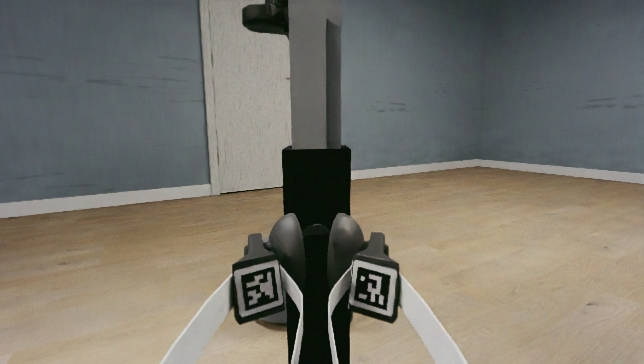

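Request:
execute_actions([
  {"r1":{"joints":{"lift_m":0.634}},"r2":{"joints":{"gripper_m":0.045}}},
], cameras=[])

Request:
execute_actions([
  {"r2":{"joints":{"arm_m":0.396}}},
], cameras=[])

Request:
execute_actions([
  {"r1":{"joints":{"lift_m":0.653}},"r2":{"joints":{"gripper_m":-0.04}}},
], cameras=[])

Request:
execute_actions([
  {"r2":{"joints":{"arm_m":0.376}}},
], cameras=["r2_wrist_camera"])

Scene clock: 118.73 s.
r1.base_odometry: x=+2.219 y=+1.526 heading=+2.910 (m, m, rad; r1's odometry frame)
r1.turned_by_wheels: +0.000 (rad since the last result)
r1.turned_by_imu: +0.001 (rad since the last result)
r1.base_tilt: forward=+0.6 right=-0.6 (deg)
r1.lidar_m: 3.60 3.45 2.77 1.95 1.89 1.93 2.58 2.18 4.29 0.73 2.90 2.99
r1.head_depth_mm: 3386 3315 2447 1939 1607 1387 1221 / 3181 3329 2468 1993 - 1383 1193 / 3046 3236 827 1996 1526 1356 1189 / 2823 2865 1231 1782 1560 1323 1188 / 2708 2960 2450 1877 1588 1359 1188 / 2614 2868 2441 1934 1602 1362 1187 / 2481 2766 2416 1929 1595 1364 1186
r1.base_status: not commanded
r1.joint_positions: lift_m=+0.634 arm_m=+0.350 wrist_yaw_rad=+0.001 wrist_pitch_rad=-0.072 wrist_roll_rad=+0.015 gripper_m=-0.023 head_pan_rad=-1.563 head_tilt_rad=-0.692
r1.joint_status: all done
r1.motor_effort: left_wheel=-1(1) right_wheel=-1(1) lift_m=+31(46) arm_m=-5(6) wrist_yaw_rad=-1(1) wrist_pitch_rad=+32(45) wrist_roll_rad=+0(0) gripper_m=-19(20) head_pan_rad=-2(2) head_tilt_rad=-4(4) (%)
r1.hand_pose: x=-0.0211 y=-0.7492 z=+0.7305 quat_wxyz=(+0.702, +0.026, -0.712, -0.025) (m; r1's base frame)
r1.wrist_depth_mm: - - - 130 - - - / - - - 134 - - - / - - - 138 - - - / - - - 142 - - - / - - - 147 - - - / - - - 151 - - - / - - 985 158 - - -
r2.base_odometry: x=+0.187 y=+1.802 heading=+1.340 (m, m, rad; r2's odometry frame)
r2.turned_by_wheels: +0.000 (rad since the last result)
r2.turned_by_imu: +0.000 (rad since the last result)
r2.base_tilt: forward=-0.4 right=-0.9 (deg)
r2.lidar_m: 1.68 4.50 2.21 1.62 1.58 1.63 2.22 4.27 4.45 0.81 3.21 3.34
r2.head_depth_mm: 3838 - 2722 2023 1637 1363 1172 / 3502 3771 2701 2049 1634 1355 1166 / 3266 3577 2576 2018 1626 1329 1182 / 2983 1673 914 1821 1629 1320 1164 / 2955 3137 2531 1891 1617 1355 1163 / 2810 3044 2667 2015 1608 1350 1152 / 2646 2904 2611 2004 1602 1344 1156
r2.base_status: not commanded
r2.joint_positions: lift_m=+0.359 arm_m=+0.375 wrist_yaw_rad=+0.000 wrist_pitch_rad=-0.016 wrist_roll_rad=-0.005 gripper_m=+0.045 head_pan_rad=-1.563 head_tilt_rad=-0.692
r2.joint_status: all done
r2.motor_effort: left_wheel=+2(2) right_wheel=-2(2) lift_m=+16(16) arm_m=-3(6) wrist_yaw_rad=-1(1) wrist_pitch_rad=+6(6) wrist_roll_rad=+0(0) gripper_m=+0(81) head_pan_rad=-3(3) head_tilt_rad=-4(4) (%)
r2.hand_pose: x=-0.0214 y=-0.7761 z=+0.4700 quat_wxyz=(+0.709, +0.006, -0.705, -0.006) (m; r2's base frame)
r2.wrist_depth_mm: - - - 192 - - - / - - - 198 - - - / - - - 201 - - - / - - - 200 - - - / - - - 204 - - - / - - - 210 - - - / 872 860 877 217 848 859 854
pictures: none
No camera images: the call's "cameras" was empty. Leave "cameras" out to get every camera's image.

Scene clock: 119.80 s.
r1.base_odometry: x=+2.219 y=+1.526 heading=+2.910 (m, m, rad; r1's odometry frame)
r1.turned_by_wheels: +0.000 (rad since the last result)
r1.turned_by_imu: +0.000 (rad since the last result)
r1.base_tilt: forward=+0.6 right=-0.7 (deg)
r1.lidar_m: 3.60 3.43 2.76 1.94 1.88 1.92 2.59 2.18 4.31 0.73 2.91 2.99
r1.head_depth_mm: 3379 3286 2455 1951 1615 1384 1220 / 3187 3310 2452 1987 - 1386 1195 / 3028 3219 827 1981 1529 1357 1196 / 2834 2876 1230 1782 1565 1320 1191 / 2753 2977 2415 1879 1594 1366 1186 / 2608 2873 2446 1933 1593 1361 1187 / 2506 2748 2412 1920 1586 1359 1182
r1.base_status: not commanded
r1.joint_positions: lift_m=+0.634 arm_m=+0.350 wrist_yaw_rad=+0.001 wrist_pitch_rad=-0.072 wrist_roll_rad=+0.015 gripper_m=-0.023 head_pan_rad=-1.563 head_tilt_rad=-0.692
r1.joint_status: not commanded
r1.on_its_own: wrist_pitch_rad is at rest, and its effort (+33) is outside its rest range (-20 to +32)
r1.motor_effort: left_wheel=-1(1) right_wheel=-1(1) lift_m=+30(31) arm_m=-5(5) wrist_yaw_rad=+1(1) wrist_pitch_rad=+33(33) wrist_roll_rad=+0(0) gripper_m=-19(18) head_pan_rad=-2(2) head_tilt_rad=-4(4) (%)
r1.hand_pose: x=-0.0211 y=-0.7492 z=+0.7305 quat_wxyz=(+0.702, +0.026, -0.712, -0.025) (m; r1's base frame)
r1.wrist_depth_mm: - - - 130 - - - / - - - 134 - - - / - - - 138 - - - / - - - 143 - - - / - - - 147 - - - / - - - 152 - - - / - - 984 158 - - -
r2.base_odometry: x=+0.187 y=+1.802 heading=+1.340 (m, m, rad; r2's odometry frame)
r2.turned_by_wheels: +0.000 (rad since the last result)
r2.turned_by_imu: +0.000 (rad since the last result)
r2.base_tilt: forward=-0.4 right=-0.9 (deg)
r2.lidar_m: 1.67 4.50 2.22 1.62 1.58 1.62 2.23 4.25 4.43 0.81 3.21 3.35
r2.head_depth_mm: 3711 - 2673 2028 1626 1358 1171 / 3532 3739 2686 2040 1625 1351 1170 / 3318 3581 2568 2014 1623 1324 1175 / 3011 1678 909 1837 1616 1328 1164 / 2972 3101 2498 1867 1618 1353 1163 / 2793 3064 2662 2007 1604 1348 1159 / 2681 2925 2638 1975 1604 1346 1155
r2.base_status: not commanded
r2.joint_positions: lift_m=+0.359 arm_m=+0.396 wrist_yaw_rad=+0.000 wrist_pitch_rad=-0.016 wrist_roll_rad=-0.005 gripper_m=+0.045 head_pan_rad=-1.563 head_tilt_rad=-0.692
r2.joint_status: all done
r2.motor_effort: left_wheel=+2(2) right_wheel=-2(2) lift_m=+16(16) arm_m=+3(4) wrist_yaw_rad=-1(1) wrist_pitch_rad=+6(6) wrist_roll_rad=+0(0) gripper_m=+0(0) head_pan_rad=-3(2) head_tilt_rad=-4(3) (%)
r2.hand_pose: x=-0.0214 y=-0.7965 z=+0.4699 quat_wxyz=(+0.709, +0.006, -0.705, -0.006) (m; r2's base frame)
r2.wrist_depth_mm: - - - 174 - - - / - - - 178 - - - / - - - 181 - - - / - - - 177 - - - / - - - 181 - - - / - - - 187 - - - / 873 878 871 194 876 858 846
pictures: none
No camera images: the call's "cameras" was empty. Leave "cameras" out to get every camera's image.

Scene clock: 121.13 s.
r1.base_odometry: x=+2.219 y=+1.526 heading=+2.910 (m, m, rad; r1's odometry frame)
r1.turned_by_wheels: +0.000 (rad since the last result)
r1.turned_by_imu: +0.000 (rad since the last result)
r1.base_tilt: forward=+0.4 right=-0.7 (deg)
r1.lidar_m: 3.61 3.45 2.76 1.95 1.89 1.93 2.58 2.19 4.32 0.73 2.90 2.98
r1.head_depth_mm: 3368 3325 2447 1938 1594 1370 - / 3162 3350 2424 1983 - 1353 1193 / 3038 3165 821 2002 1525 1353 1192 / 2823 2872 854 1776 1553 1319 1189 / 2736 2973 2429 1869 1596 1356 1190 / 2627 2853 2444 1925 1604 1368 1190 / 2475 2750 2434 1911 1598 1356 1184
r1.base_status: not commanded
r1.joint_positions: lift_m=+0.652 arm_m=+0.350 wrist_yaw_rad=+0.001 wrist_pitch_rad=-0.126 wrist_roll_rad=+0.015 gripper_m=-0.023 head_pan_rad=-1.563 head_tilt_rad=-0.692
r1.joint_status: all done
r1.on_its_own: wrist_pitch_rad is at rest, and its effort (+58) is outside its rest range (-20 to +32)
r1.motor_effort: left_wheel=-1(1) right_wheel=-1(1) lift_m=+55(55) arm_m=-6(5) wrist_yaw_rad=+0(1) wrist_pitch_rad=+58(59) wrist_roll_rad=+0(0) gripper_m=-19(20) head_pan_rad=-2(2) head_tilt_rad=-4(4) (%)
r1.hand_pose: x=-0.0211 y=-0.7465 z=+0.7348 quat_wxyz=(+0.701, +0.045, -0.711, -0.045) (m; r1's base frame)
r1.wrist_depth_mm: - - - 127 - - - / - - - 131 - - - / - - - 136 - - - / - - - 143 - - - / - - - 147 - - - / - - - 154 - - - / - - - 163 - - -
r2.base_odometry: x=+0.187 y=+1.802 heading=+1.340 (m, m, rad; r2's odometry frame)
r2.turned_by_wheels: +0.000 (rad since the last result)
r2.turned_by_imu: +0.000 (rad since the last result)
r2.base_tilt: forward=-0.5 right=-0.8 (deg)
r2.lidar_m: 1.68 4.49 2.22 1.62 1.58 1.62 2.23 4.28 4.42 0.81 3.20 3.33
r2.head_depth_mm: 3734 - 2697 2035 1628 1355 1162 / 3502 3822 2693 2034 1626 1353 1166 / 3296 3558 2579 2031 1640 1325 1179 / 3060 1642 909 1765 1622 1324 1160 / 2929 3127 2537 1877 1609 1353 1163 / 2786 3092 2656 1999 1626 1348 1155 / 2660 2939 2664 1988 1614 1345 1158
r2.base_status: not commanded
r2.joint_positions: lift_m=+0.359 arm_m=+0.396 wrist_yaw_rad=+0.000 wrist_pitch_rad=-0.017 wrist_roll_rad=-0.005 gripper_m=-0.039 head_pan_rad=-1.563 head_tilt_rad=-0.692
r2.joint_status: all done
r2.motor_effort: left_wheel=+1(1) right_wheel=-2(3) lift_m=+16(16) arm_m=+3(3) wrist_yaw_rad=+0(1) wrist_pitch_rad=+6(6) wrist_roll_rad=+0(0) gripper_m=-23(95) head_pan_rad=-2(2) head_tilt_rad=-3(3) (%)
r2.hand_pose: x=-0.0215 y=-0.7965 z=+0.4697 quat_wxyz=(+0.709, +0.006, -0.705, -0.006) (m; r2's base frame)
r2.wrist_depth_mm: - - - 173 - - - / - - - 178 - - - / - - - 180 - - - / - - - 177 - - - / - - - 182 - - - / - - - 188 - - - / 869 882 867 194 861 844 856
pictures: none
No camera images: the call's "cameras" was empty. Leave "cameras" out to get every camera's image.

Scene clock: 122.27 s.
r1.base_odometry: x=+2.219 y=+1.526 heading=+2.910 (m, m, rad; r1's odometry frame)
r1.turned_by_wheels: +0.000 (rad since the last result)
r1.turned_by_imu: +0.000 (rad since the last result)
r1.base_tilt: forward=+0.4 right=-0.7 (deg)
r1.lidar_m: 3.61 3.43 2.76 1.94 1.89 1.93 2.58 2.19 4.32 0.73 2.90 2.99
r1.head_depth_mm: 3370 3308 2465 1925 1609 1366 - / 3202 3307 2466 2001 - 1350 1189 / 3059 3244 813 1996 1523 1360 1193 / 2846 2892 849 1775 1553 1321 1192 / 2764 2976 2422 1870 1596 1368 1191 / 2606 2849 2424 1924 1608 1364 1188 / 2498 2723 2429 1911 1589 1362 1192
r1.base_status: not commanded
r1.joint_positions: lift_m=+0.652 arm_m=+0.350 wrist_yaw_rad=+0.001 wrist_pitch_rad=-0.114 wrist_roll_rad=+0.015 gripper_m=-0.023 head_pan_rad=-1.563 head_tilt_rad=-0.692
r1.joint_status: not commanded
r1.on_its_own: wrist_pitch_rad is at rest, and its effort (+52) is outside its rest range (-20 to +32)
r1.motor_effort: left_wheel=+0(1) right_wheel=-1(2) lift_m=+53(55) arm_m=-5(6) wrist_yaw_rad=-1(0) wrist_pitch_rad=+52(58) wrist_roll_rad=+0(0) gripper_m=-20(20) head_pan_rad=-2(2) head_tilt_rad=-4(4) (%)
r1.hand_pose: x=-0.0211 y=-0.7471 z=+0.7380 quat_wxyz=(+0.701, +0.041, -0.711, -0.040) (m; r1's base frame)
r1.wrist_depth_mm: - - - 127 - - - / - - - 132 - - - / - - - 137 - - - / - - - 142 - - - / - - - 148 - - - / - - - 153 - - - / - - 984 162 - - -
r2.base_odometry: x=+0.187 y=+1.802 heading=+1.340 (m, m, rad; r2's odometry frame)
r2.turned_by_wheels: +0.000 (rad since the last result)
r2.turned_by_imu: +0.000 (rad since the last result)
r2.base_tilt: forward=-0.4 right=-0.8 (deg)
r2.lidar_m: 1.67 4.48 2.21 1.62 1.58 1.62 2.23 4.27 4.44 0.81 3.20 3.32
r2.head_depth_mm: 3734 - 2706 2027 1632 1361 1171 / 3474 3728 2701 1999 1624 1358 1170 / 3307 3633 2564 2033 1635 1314 1175 / 3006 1639 910 1824 1621 1313 1159 / 2929 3196 2523 1877 1618 1350 1155 / 2814 3092 2651 2006 1606 1349 1158 / 2651 2919 2626 1997 1606 1343 1156
r2.base_status: not commanded
r2.joint_positions: lift_m=+0.359 arm_m=+0.377 wrist_yaw_rad=+0.000 wrist_pitch_rad=-0.014 wrist_roll_rad=-0.005 gripper_m=-0.033 head_pan_rad=-1.563 head_tilt_rad=-0.692
r2.joint_status: all done
r2.on_its_own: gripper_m is held at -0.034, not at your -0.040, by its stall guard, which is still easing
r2.motor_effort: left_wheel=+2(3) right_wheel=-1(3) lift_m=+17(16) arm_m=-8(15) wrist_yaw_rad=-1(1) wrist_pitch_rad=+5(7) wrist_roll_rad=+0(0) gripper_m=-19(24) head_pan_rad=-3(2) head_tilt_rad=-4(5) (%)
r2.hand_pose: x=-0.0214 y=-0.7775 z=+0.4705 quat_wxyz=(+0.709, +0.005, -0.705, -0.005) (m; r2's base frame)
r2.wrist_depth_mm: - - - 193 - - - / - - - 197 - - - / - - - 199 - - - / - - - 197 - - - / - - - 199 - - - / - - - 209 - - - / 887 872 873 216 879 847 853
pictures: r2_wrist_camera
Images, in order (width x height): r2_wrist_camera 644x364.

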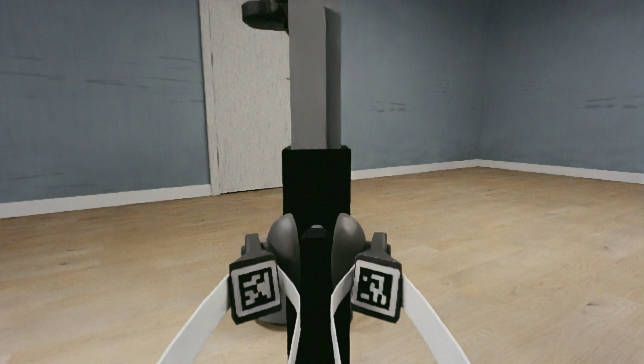

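Popped. Raise a bit, then next hole.

Request:
execute_actions([
  {"r1":{"joints":{"lift_m":0.662}},"r2":{"joints":{"gripper_m":0.045}}},
], cameras=[])

Request:
execute_actions([
  {"r2":{"joints":{"arm_m":0.396}}},
], cameras=[])

Request:
execute_actions([
  {"r1":{"joints":{"lift_m":0.679}},"r2":{"joints":{"gripper_m":-0.04}}},
], cameras=[])

Request:
execute_actions([
  {"r2":{"joints":{"arm_m":0.376}}},
], cameras=["r2_wrist_camera"])

Scene clock: 128.17 s.
r1.base_odometry: x=+2.219 y=+1.526 heading=+2.910 (m, m, rad; r1's odometry frame)
r1.turned_by_wheels: +0.000 (rad since the last result)
r1.turned_by_imu: +0.001 (rad since the last result)
r1.base_tilt: forward=+0.4 right=-0.8 (deg)
r1.lidar_m: 3.63 3.43 2.76 1.95 1.88 1.94 2.58 2.19 4.28 0.73 2.90 2.98
r1.head_depth_mm: 3349 3325 2446 1925 1604 1376 - / 3181 3320 2449 1996 - 1354 1190 / 3031 3209 808 2064 1532 1351 1191 / 2837 2861 1228 1786 1560 1321 1190 / 2759 2951 2426 1870 1602 1360 1190 / 2600 2862 2443 1924 1591 1359 1187 / 2483 2764 2434 1910 1589 1360 1188
r1.base_status: not commanded
r1.joint_positions: lift_m=+0.661 arm_m=+0.350 wrist_yaw_rad=+0.001 wrist_pitch_rad=-0.135 wrist_roll_rad=+0.015 gripper_m=-0.023 head_pan_rad=-1.563 head_tilt_rad=-0.692
r1.joint_status: all done
r1.on_its_own: wrist_pitch_rad is at rest, and its effort (+62) is outside its rest range (-20 to +32)
r1.motor_effort: left_wheel=+0(1) right_wheel=-2(2) lift_m=+57(56) arm_m=-5(6) wrist_yaw_rad=-1(1) wrist_pitch_rad=+62(65) wrist_roll_rad=-1(0) gripper_m=-19(18) head_pan_rad=-2(2) head_tilt_rad=-3(4) (%)
r1.hand_pose: x=-0.0211 y=-0.7459 z=+0.7415 quat_wxyz=(+0.701, +0.048, -0.710, -0.048) (m; r1's base frame)
r1.wrist_depth_mm: - - - 126 - - - / - - - 131 - - - / - - - 137 - - - / - - - 143 - - - / - - - 148 - - - / - - - 154 - - - / - - - 164 - - -
r2.base_odometry: x=+0.187 y=+1.802 heading=+1.340 (m, m, rad; r2's odometry frame)
r2.turned_by_wheels: +0.000 (rad since the last result)
r2.turned_by_imu: +0.000 (rad since the last result)
r2.base_tilt: forward=-0.5 right=-0.9 (deg)
r2.lidar_m: 1.68 4.49 2.21 1.62 1.58 1.62 2.23 4.29 4.45 0.81 3.21 3.34
r2.head_depth_mm: 3762 - 2714 2039 1638 1364 1169 / 3495 3734 2711 2039 1618 1351 1162 / 3263 3646 2559 2023 1625 1336 1181 / 3032 1655 910 1838 1610 1325 1164 / 2927 3146 2552 1885 1609 1346 1159 / 2778 3090 2650 1988 1597 1350 1157 / 2652 2925 2624 2011 1596 1339 1158
r2.base_status: not commanded
r2.joint_positions: lift_m=+0.359 arm_m=+0.376 wrist_yaw_rad=+0.000 wrist_pitch_rad=-0.016 wrist_roll_rad=-0.005 gripper_m=+0.045 head_pan_rad=-1.563 head_tilt_rad=-0.692
r2.joint_status: all done
r2.motor_effort: left_wheel=+1(2) right_wheel=-2(2) lift_m=+16(16) arm_m=-4(8) wrist_yaw_rad=-1(1) wrist_pitch_rad=+6(6) wrist_roll_rad=+0(0) gripper_m=+0(79) head_pan_rad=-2(3) head_tilt_rad=-3(4) (%)
r2.hand_pose: x=-0.0214 y=-0.7771 z=+0.4700 quat_wxyz=(+0.709, +0.006, -0.705, -0.006) (m; r2's base frame)
r2.wrist_depth_mm: - - - 192 - - - / - - - 197 - - - / - - - 200 - - - / - - - 198 - - - / - - - 201 - - - / - - - 210 - - - / 862 856 859 215 861 850 859
pictures: none
No camera images: the call's "cameras" was empty. Leave "cameras" out to get every camera's image.

Scene clock: 129.20 s.
r1.base_odometry: x=+2.219 y=+1.526 heading=+2.910 (m, m, rad; r1's odometry frame)
r1.turned_by_wheels: +0.000 (rad since the last result)
r1.turned_by_imu: +0.000 (rad since the last result)
r1.base_tilt: forward=+0.5 right=-0.6 (deg)
r1.lidar_m: 3.63 3.45 2.76 1.94 1.89 1.93 2.58 2.18 4.29 0.73 2.91 2.99
r1.head_depth_mm: 3328 3328 2440 1941 1601 1368 - / 3162 3324 2437 2006 - 1346 1193 / 3050 3208 809 2044 1522 1352 1187 / 2828 2854 1228 1776 1558 1324 1187 / 2726 2976 2418 1862 1587 1363 1188 / 2598 2863 2454 1914 1598 1365 1189 / 2490 2730 2424 1910 1586 1363 1182
r1.base_status: not commanded
r1.joint_positions: lift_m=+0.661 arm_m=+0.350 wrist_yaw_rad=+0.001 wrist_pitch_rad=-0.135 wrist_roll_rad=+0.015 gripper_m=-0.023 head_pan_rad=-1.563 head_tilt_rad=-0.692
r1.joint_status: not commanded
r1.on_its_own: wrist_pitch_rad is at rest, and its effort (+62) is outside its rest range (-20 to +32)
r1.motor_effort: left_wheel=-1(0) right_wheel=-2(2) lift_m=+57(56) arm_m=-5(5) wrist_yaw_rad=-1(0) wrist_pitch_rad=+62(62) wrist_roll_rad=+0(0) gripper_m=-20(18) head_pan_rad=-2(2) head_tilt_rad=-4(4) (%)
r1.hand_pose: x=-0.0211 y=-0.7459 z=+0.7415 quat_wxyz=(+0.701, +0.048, -0.710, -0.048) (m; r1's base frame)
r1.wrist_depth_mm: - - - 127 - - - / - - - 131 - - - / - - - 137 - - - / - - - 143 - - - / - - - 148 - - - / - - - 154 - - - / - - - 163 - - -
r2.base_odometry: x=+0.187 y=+1.802 heading=+1.340 (m, m, rad; r2's odometry frame)
r2.turned_by_wheels: +0.000 (rad since the last result)
r2.turned_by_imu: +0.000 (rad since the last result)
r2.base_tilt: forward=-0.5 right=-0.8 (deg)
r2.lidar_m: 1.68 4.49 2.21 1.62 1.58 1.62 2.22 4.28 4.45 0.81 3.21 3.33
r2.head_depth_mm: 3712 - 2689 2021 1628 1358 1173 / 3525 3773 2708 2017 1634 1356 1169 / 3264 3644 2596 2023 1636 1328 1176 / 2988 1650 911 1811 1614 1316 1161 / 2890 3156 2541 1874 1623 1352 1163 / 2794 3132 2630 1995 1604 1346 1162 / 2651 2955 2658 1986 1607 1338 1151
r2.base_status: not commanded
r2.joint_positions: lift_m=+0.359 arm_m=+0.396 wrist_yaw_rad=+0.000 wrist_pitch_rad=-0.016 wrist_roll_rad=-0.005 gripper_m=+0.045 head_pan_rad=-1.563 head_tilt_rad=-0.692
r2.joint_status: all done
r2.motor_effort: left_wheel=+1(1) right_wheel=-2(2) lift_m=+16(16) arm_m=+3(5) wrist_yaw_rad=-1(1) wrist_pitch_rad=+6(6) wrist_roll_rad=+0(0) gripper_m=+0(0) head_pan_rad=-2(2) head_tilt_rad=-4(4) (%)
r2.hand_pose: x=-0.0214 y=-0.7965 z=+0.4699 quat_wxyz=(+0.709, +0.006, -0.705, -0.006) (m; r2's base frame)
r2.wrist_depth_mm: - - - 174 - - - / - - - 178 - - - / - - - 182 - - - / - - - 177 - - - / - - - 181 - - - / - - - 186 - - - / 872 868 867 194 849 848 851
pictures: none
No camera images: the call's "cameras" was empty. Leave "cameras" out to get every camera's image.

Scene clock: 130.53 s.
r1.base_odometry: x=+2.219 y=+1.526 heading=+2.910 (m, m, rad; r1's odometry frame)
r1.turned_by_wheels: +0.000 (rad since the last result)
r1.turned_by_imu: +0.000 (rad since the last result)
r1.base_tilt: forward=+0.5 right=-0.6 (deg)
r1.lidar_m: 3.61 3.43 2.76 1.94 1.89 1.93 2.57 2.18 4.29 0.73 2.90 2.98
r1.head_depth_mm: 3306 3316 2450 1938 1607 1373 - / 3190 3311 2457 2058 - 1353 1188 / 3014 3231 822 - 1520 1361 1192 / 2826 2872 1229 1774 1556 1323 1188 / 2749 2938 2447 1870 1590 1366 1181 / 2588 2850 2415 1928 1600 1356 1187 / 2487 2753 2402 1921 1587 1353 1185
r1.base_status: not commanded
r1.joint_positions: lift_m=+0.678 arm_m=+0.350 wrist_yaw_rad=+0.001 wrist_pitch_rad=-0.163 wrist_roll_rad=+0.015 gripper_m=-0.023 head_pan_rad=-1.563 head_tilt_rad=-0.692
r1.joint_status: all done
r1.on_its_own: wrist_pitch_rad is at rest, and its effort (+75) is outside its rest range (-20 to +32)
r1.motor_effort: left_wheel=+0(0) right_wheel=-2(3) lift_m=+59(59) arm_m=-6(6) wrist_yaw_rad=+1(0) wrist_pitch_rad=+75(81) wrist_roll_rad=+0(0) gripper_m=-20(19) head_pan_rad=-2(2) head_tilt_rad=-3(3) (%)
r1.hand_pose: x=-0.0211 y=-0.7443 z=+0.7516 quat_wxyz=(+0.700, +0.058, -0.710, -0.058) (m; r1's base frame)
r1.wrist_depth_mm: - - - 125 - - - / - - - 130 - - - / - - - 136 - - - / - - - 143 - - - / - - - 149 - - - / - - - 156 - - - / - - - 167 - - -
r2.base_odometry: x=+0.187 y=+1.802 heading=+1.340 (m, m, rad; r2's odometry frame)
r2.turned_by_wheels: +0.000 (rad since the last result)
r2.turned_by_imu: +0.000 (rad since the last result)
r2.base_tilt: forward=-0.5 right=-0.8 (deg)
r2.lidar_m: 1.68 4.50 2.21 1.62 1.57 1.62 2.22 4.27 4.43 0.81 3.21 3.34
r2.head_depth_mm: 3793 - 2700 2036 1638 1366 1174 / 3499 3694 2719 2027 1623 1348 1160 / 3305 3641 2568 2017 1627 1325 1181 / 2993 1594 912 1822 1608 1322 1162 / 2927 3207 2522 1877 1626 1355 1157 / 2772 3064 2628 2013 1602 1341 1158 / 2656 2918 2650 2009 1603 1343 1155
r2.base_status: not commanded
r2.joint_positions: lift_m=+0.359 arm_m=+0.396 wrist_yaw_rad=+0.000 wrist_pitch_rad=-0.017 wrist_roll_rad=-0.005 gripper_m=-0.039 head_pan_rad=-1.563 head_tilt_rad=-0.692
r2.joint_status: all done
r2.motor_effort: left_wheel=+1(1) right_wheel=-2(2) lift_m=+16(16) arm_m=+3(3) wrist_yaw_rad=+0(0) wrist_pitch_rad=+6(6) wrist_roll_rad=+0(0) gripper_m=-24(97) head_pan_rad=-4(2) head_tilt_rad=-3(4) (%)
r2.hand_pose: x=-0.0216 y=-0.7965 z=+0.4697 quat_wxyz=(+0.709, +0.006, -0.705, -0.006) (m; r2's base frame)
r2.wrist_depth_mm: - - - 173 - - - / - - - 178 - - - / - - - 181 - - - / - - - 178 - - - / - - - 182 - - - / - - - 145 - - - / 878 871 863 195 877 855 860
pictures: none
No camera images: the call's "cameras" was empty. Leave "cameras" out to get every camera's image.

Scene clock: 131.73 s.
r1.base_odometry: x=+2.219 y=+1.526 heading=+2.910 (m, m, rad; r1's odometry frame)
r1.turned_by_wheels: +0.000 (rad since the last result)
r1.turned_by_imu: +0.000 (rad since the last result)
r1.base_tilt: forward=+0.5 right=-0.5 (deg)
r1.lidar_m: 3.63 3.44 2.75 1.94 1.88 1.93 2.57 2.18 4.30 0.73 2.90 2.99
r1.head_depth_mm: 3363 3343 2441 1953 1614 1384 - / 3200 3341 2363 2065 - 1352 1194 / 3004 3207 801 - 1526 1352 1189 / 2803 2880 1207 1775 1565 1327 1184 / 2733 2966 2436 1866 1595 1361 1187 / 2594 2857 2416 1935 1590 1359 1186 / 2488 2779 2425 1902 1587 1358 1188
r1.base_status: not commanded
r1.joint_positions: lift_m=+0.678 arm_m=+0.350 wrist_yaw_rad=+0.001 wrist_pitch_rad=-0.120 wrist_roll_rad=+0.015 gripper_m=-0.023 head_pan_rad=-1.563 head_tilt_rad=-0.692
r1.joint_status: not commanded
r1.on_its_own: wrist_pitch_rad is at rest, and its effort (+55) is outside its rest range (-20 to +32)
r1.motor_effort: left_wheel=-1(0) right_wheel=+0(2) lift_m=+52(59) arm_m=-6(5) wrist_yaw_rad=+0(0) wrist_pitch_rad=+55(75) wrist_roll_rad=+0(0) gripper_m=-20(20) head_pan_rad=-2(2) head_tilt_rad=-3(3) (%)
r1.hand_pose: x=-0.0211 y=-0.7468 z=+0.7625 quat_wxyz=(+0.701, +0.043, -0.711, -0.043) (m; r1's base frame)
r1.wrist_depth_mm: - - - 127 - - - / - - - 132 - - - / - - - 137 - - - / - - - 143 - - - / - - - 148 - - - / - - - 154 - - - / - - - 163 - - -
r2.base_odometry: x=+0.187 y=+1.802 heading=+1.340 (m, m, rad; r2's odometry frame)
r2.turned_by_wheels: +0.000 (rad since the last result)
r2.turned_by_imu: +0.000 (rad since the last result)
r2.base_tilt: forward=-0.5 right=-0.8 (deg)
r2.lidar_m: 1.67 4.48 2.22 1.62 1.58 1.62 2.22 4.27 4.43 0.81 3.21 3.34
r2.head_depth_mm: 3794 - 2713 2031 1627 1365 1173 / 3502 3710 2714 2033 1622 1364 1166 / 3256 3628 2548 2023 1625 1327 1178 / 2981 1594 890 1815 1613 1314 1166 / 2929 3233 2541 1882 1624 1342 1163 / 2741 3104 2656 2000 1610 1344 1154 / 2632 2956 2659 1998 1613 1343 1152
r2.base_status: not commanded
r2.joint_positions: lift_m=+0.359 arm_m=+0.377 wrist_yaw_rad=+0.000 wrist_pitch_rad=-0.013 wrist_roll_rad=-0.005 gripper_m=-0.033 head_pan_rad=-1.563 head_tilt_rad=-0.692
r2.joint_status: all done
r2.on_its_own: gripper_m is held at -0.034, not at your -0.040, by its stall guard, which is not easing now
r2.motor_effort: left_wheel=+2(3) right_wheel=-2(3) lift_m=+17(16) arm_m=-8(16) wrist_yaw_rad=-1(0) wrist_pitch_rad=+5(6) wrist_roll_rad=+0(0) gripper_m=-19(24) head_pan_rad=-2(2) head_tilt_rad=-3(3) (%)
r2.hand_pose: x=-0.0214 y=-0.7775 z=+0.4707 quat_wxyz=(+0.709, +0.005, -0.705, -0.005) (m; r2's base frame)
r2.wrist_depth_mm: - - - 193 - - - / - - - 196 - - - / - - - 201 - - - / - - - 197 - - - / - - - 201 - - - / - - - 210 - - - / 891 870 872 215 885 873 864
pictures: r2_wrist_camera
Images, in order (width x height): r2_wrist_camera 644x364.

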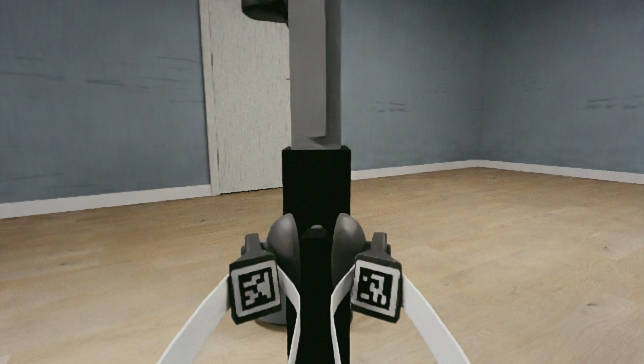

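Request:
execute_actions([
  {"r1":{"joints":{"lift_m":0.722}}},
], cameras=["r2_wrist_camera","r1_wrist_camera"])

Scene clock: 134.53 s.
r1.base_odometry: x=+2.219 y=+1.526 heading=+2.910 (m, m, rad; r1's odometry frame)
r1.turned_by_wheels: +0.000 (rad since the last result)
r1.turned_by_imu: +0.001 (rad since the last result)
r1.base_tilt: forward=+0.6 right=-0.5 (deg)
r1.lidar_m: 3.60 3.44 2.76 1.95 1.88 1.94 2.58 2.18 4.30 0.73 2.91 2.98
r1.head_depth_mm: 3364 3354 2464 1953 1640 - - / 3212 3323 2345 - 1559 1367 1184 / 3029 3205 783 - 1561 1354 1194 / 2784 1676 1376 1789 1560 1319 1188 / 2755 2964 2442 1869 1591 1366 1189 / 2598 2823 2419 1927 1602 1365 1188 / 2504 2757 2406 1917 1594 1359 1185
r1.base_status: not commanded
r1.joint_positions: lift_m=+0.721 arm_m=+0.350 wrist_yaw_rad=+0.001 wrist_pitch_rad=-0.185 wrist_roll_rad=+0.015 gripper_m=-0.023 head_pan_rad=-1.563 head_tilt_rad=-0.692
r1.joint_status: all done
r1.on_its_own: wrist_pitch_rad is at rest, and its effort (+85) is outside its rest range (-20 to +32)
r1.motor_effort: left_wheel=+0(0) right_wheel=-2(2) lift_m=+60(60) arm_m=-5(5) wrist_yaw_rad=-3(2) wrist_pitch_rad=+85(86) wrist_roll_rad=+0(0) gripper_m=-20(19) head_pan_rad=-2(1) head_tilt_rad=-3(4) (%)
r1.hand_pose: x=-0.0211 y=-0.7428 z=+0.7891 quat_wxyz=(+0.699, +0.065, -0.709, -0.065) (m; r1's base frame)
r1.wrist_depth_mm: - - - 125 - - - / - - - 130 - - - / - - - 137 - - - / - - - 144 - - - / - - - 150 - - - / - - - 159 - - - / - - - 170 - - -
r2.base_odometry: x=+0.187 y=+1.802 heading=+1.340 (m, m, rad; r2's odometry frame)
r2.turned_by_wheels: +0.000 (rad since the last result)
r2.turned_by_imu: +0.000 (rad since the last result)
r2.base_tilt: forward=-0.5 right=-0.9 (deg)
r2.lidar_m: 1.67 4.49 2.21 1.62 1.58 1.62 2.22 4.26 4.42 0.81 3.20 3.34
r2.head_depth_mm: 3760 - 2715 2036 1637 1366 1163 / 3516 3789 2683 2030 1622 1363 1163 / 3301 3584 2560 2026 1626 1326 1177 / 2915 1532 882 1831 1622 1328 1158 / 2879 3205 2546 1886 1621 1352 1164 / 2751 3084 2680 1990 1615 1352 1158 / 2649 2923 2627 1984 1608 1337 1154
r2.base_status: not commanded
r2.joint_positions: lift_m=+0.359 arm_m=+0.376 wrist_yaw_rad=+0.000 wrist_pitch_rad=-0.013 wrist_roll_rad=-0.005 gripper_m=-0.033 head_pan_rad=-1.563 head_tilt_rad=-0.692
r2.joint_status: not commanded
r2.on_its_own: gripper_m is held at -0.034, not at your -0.040, by its stall guard, which is not easing now
r2.motor_effort: left_wheel=+1(2) right_wheel=-2(3) lift_m=+17(16) arm_m=-5(8) wrist_yaw_rad=-1(1) wrist_pitch_rad=+5(5) wrist_roll_rad=+0(0) gripper_m=-19(19) head_pan_rad=-2(2) head_tilt_rad=-3(4) (%)
r2.hand_pose: x=-0.0214 y=-0.7773 z=+0.4707 quat_wxyz=(+0.709, +0.005, -0.705, -0.005) (m; r2's base frame)
r2.wrist_depth_mm: - - - 193 - - - / - - - 199 - - - / - - - 200 - - - / - - - 198 - - - / - - - 200 - - - / - - - 210 - - - / 872 895 878 215 861 860 874
pictures: r1_wrist_camera, r2_wrist_camera
Images, in order (width x height): r1_wrist_camera 644x364, r2_wrist_camera 644x364.

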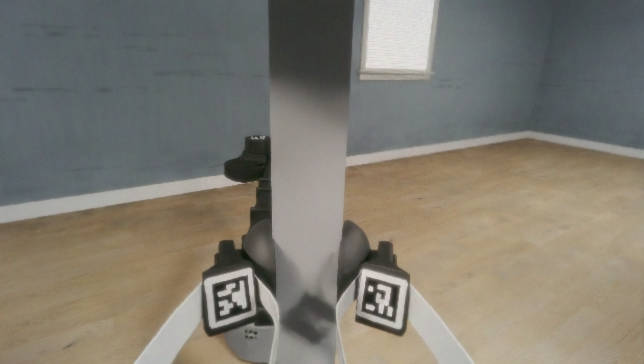

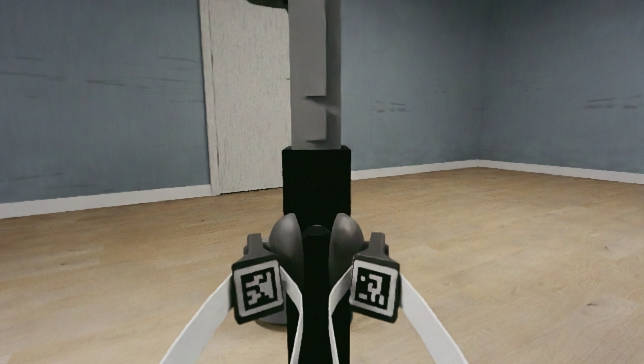

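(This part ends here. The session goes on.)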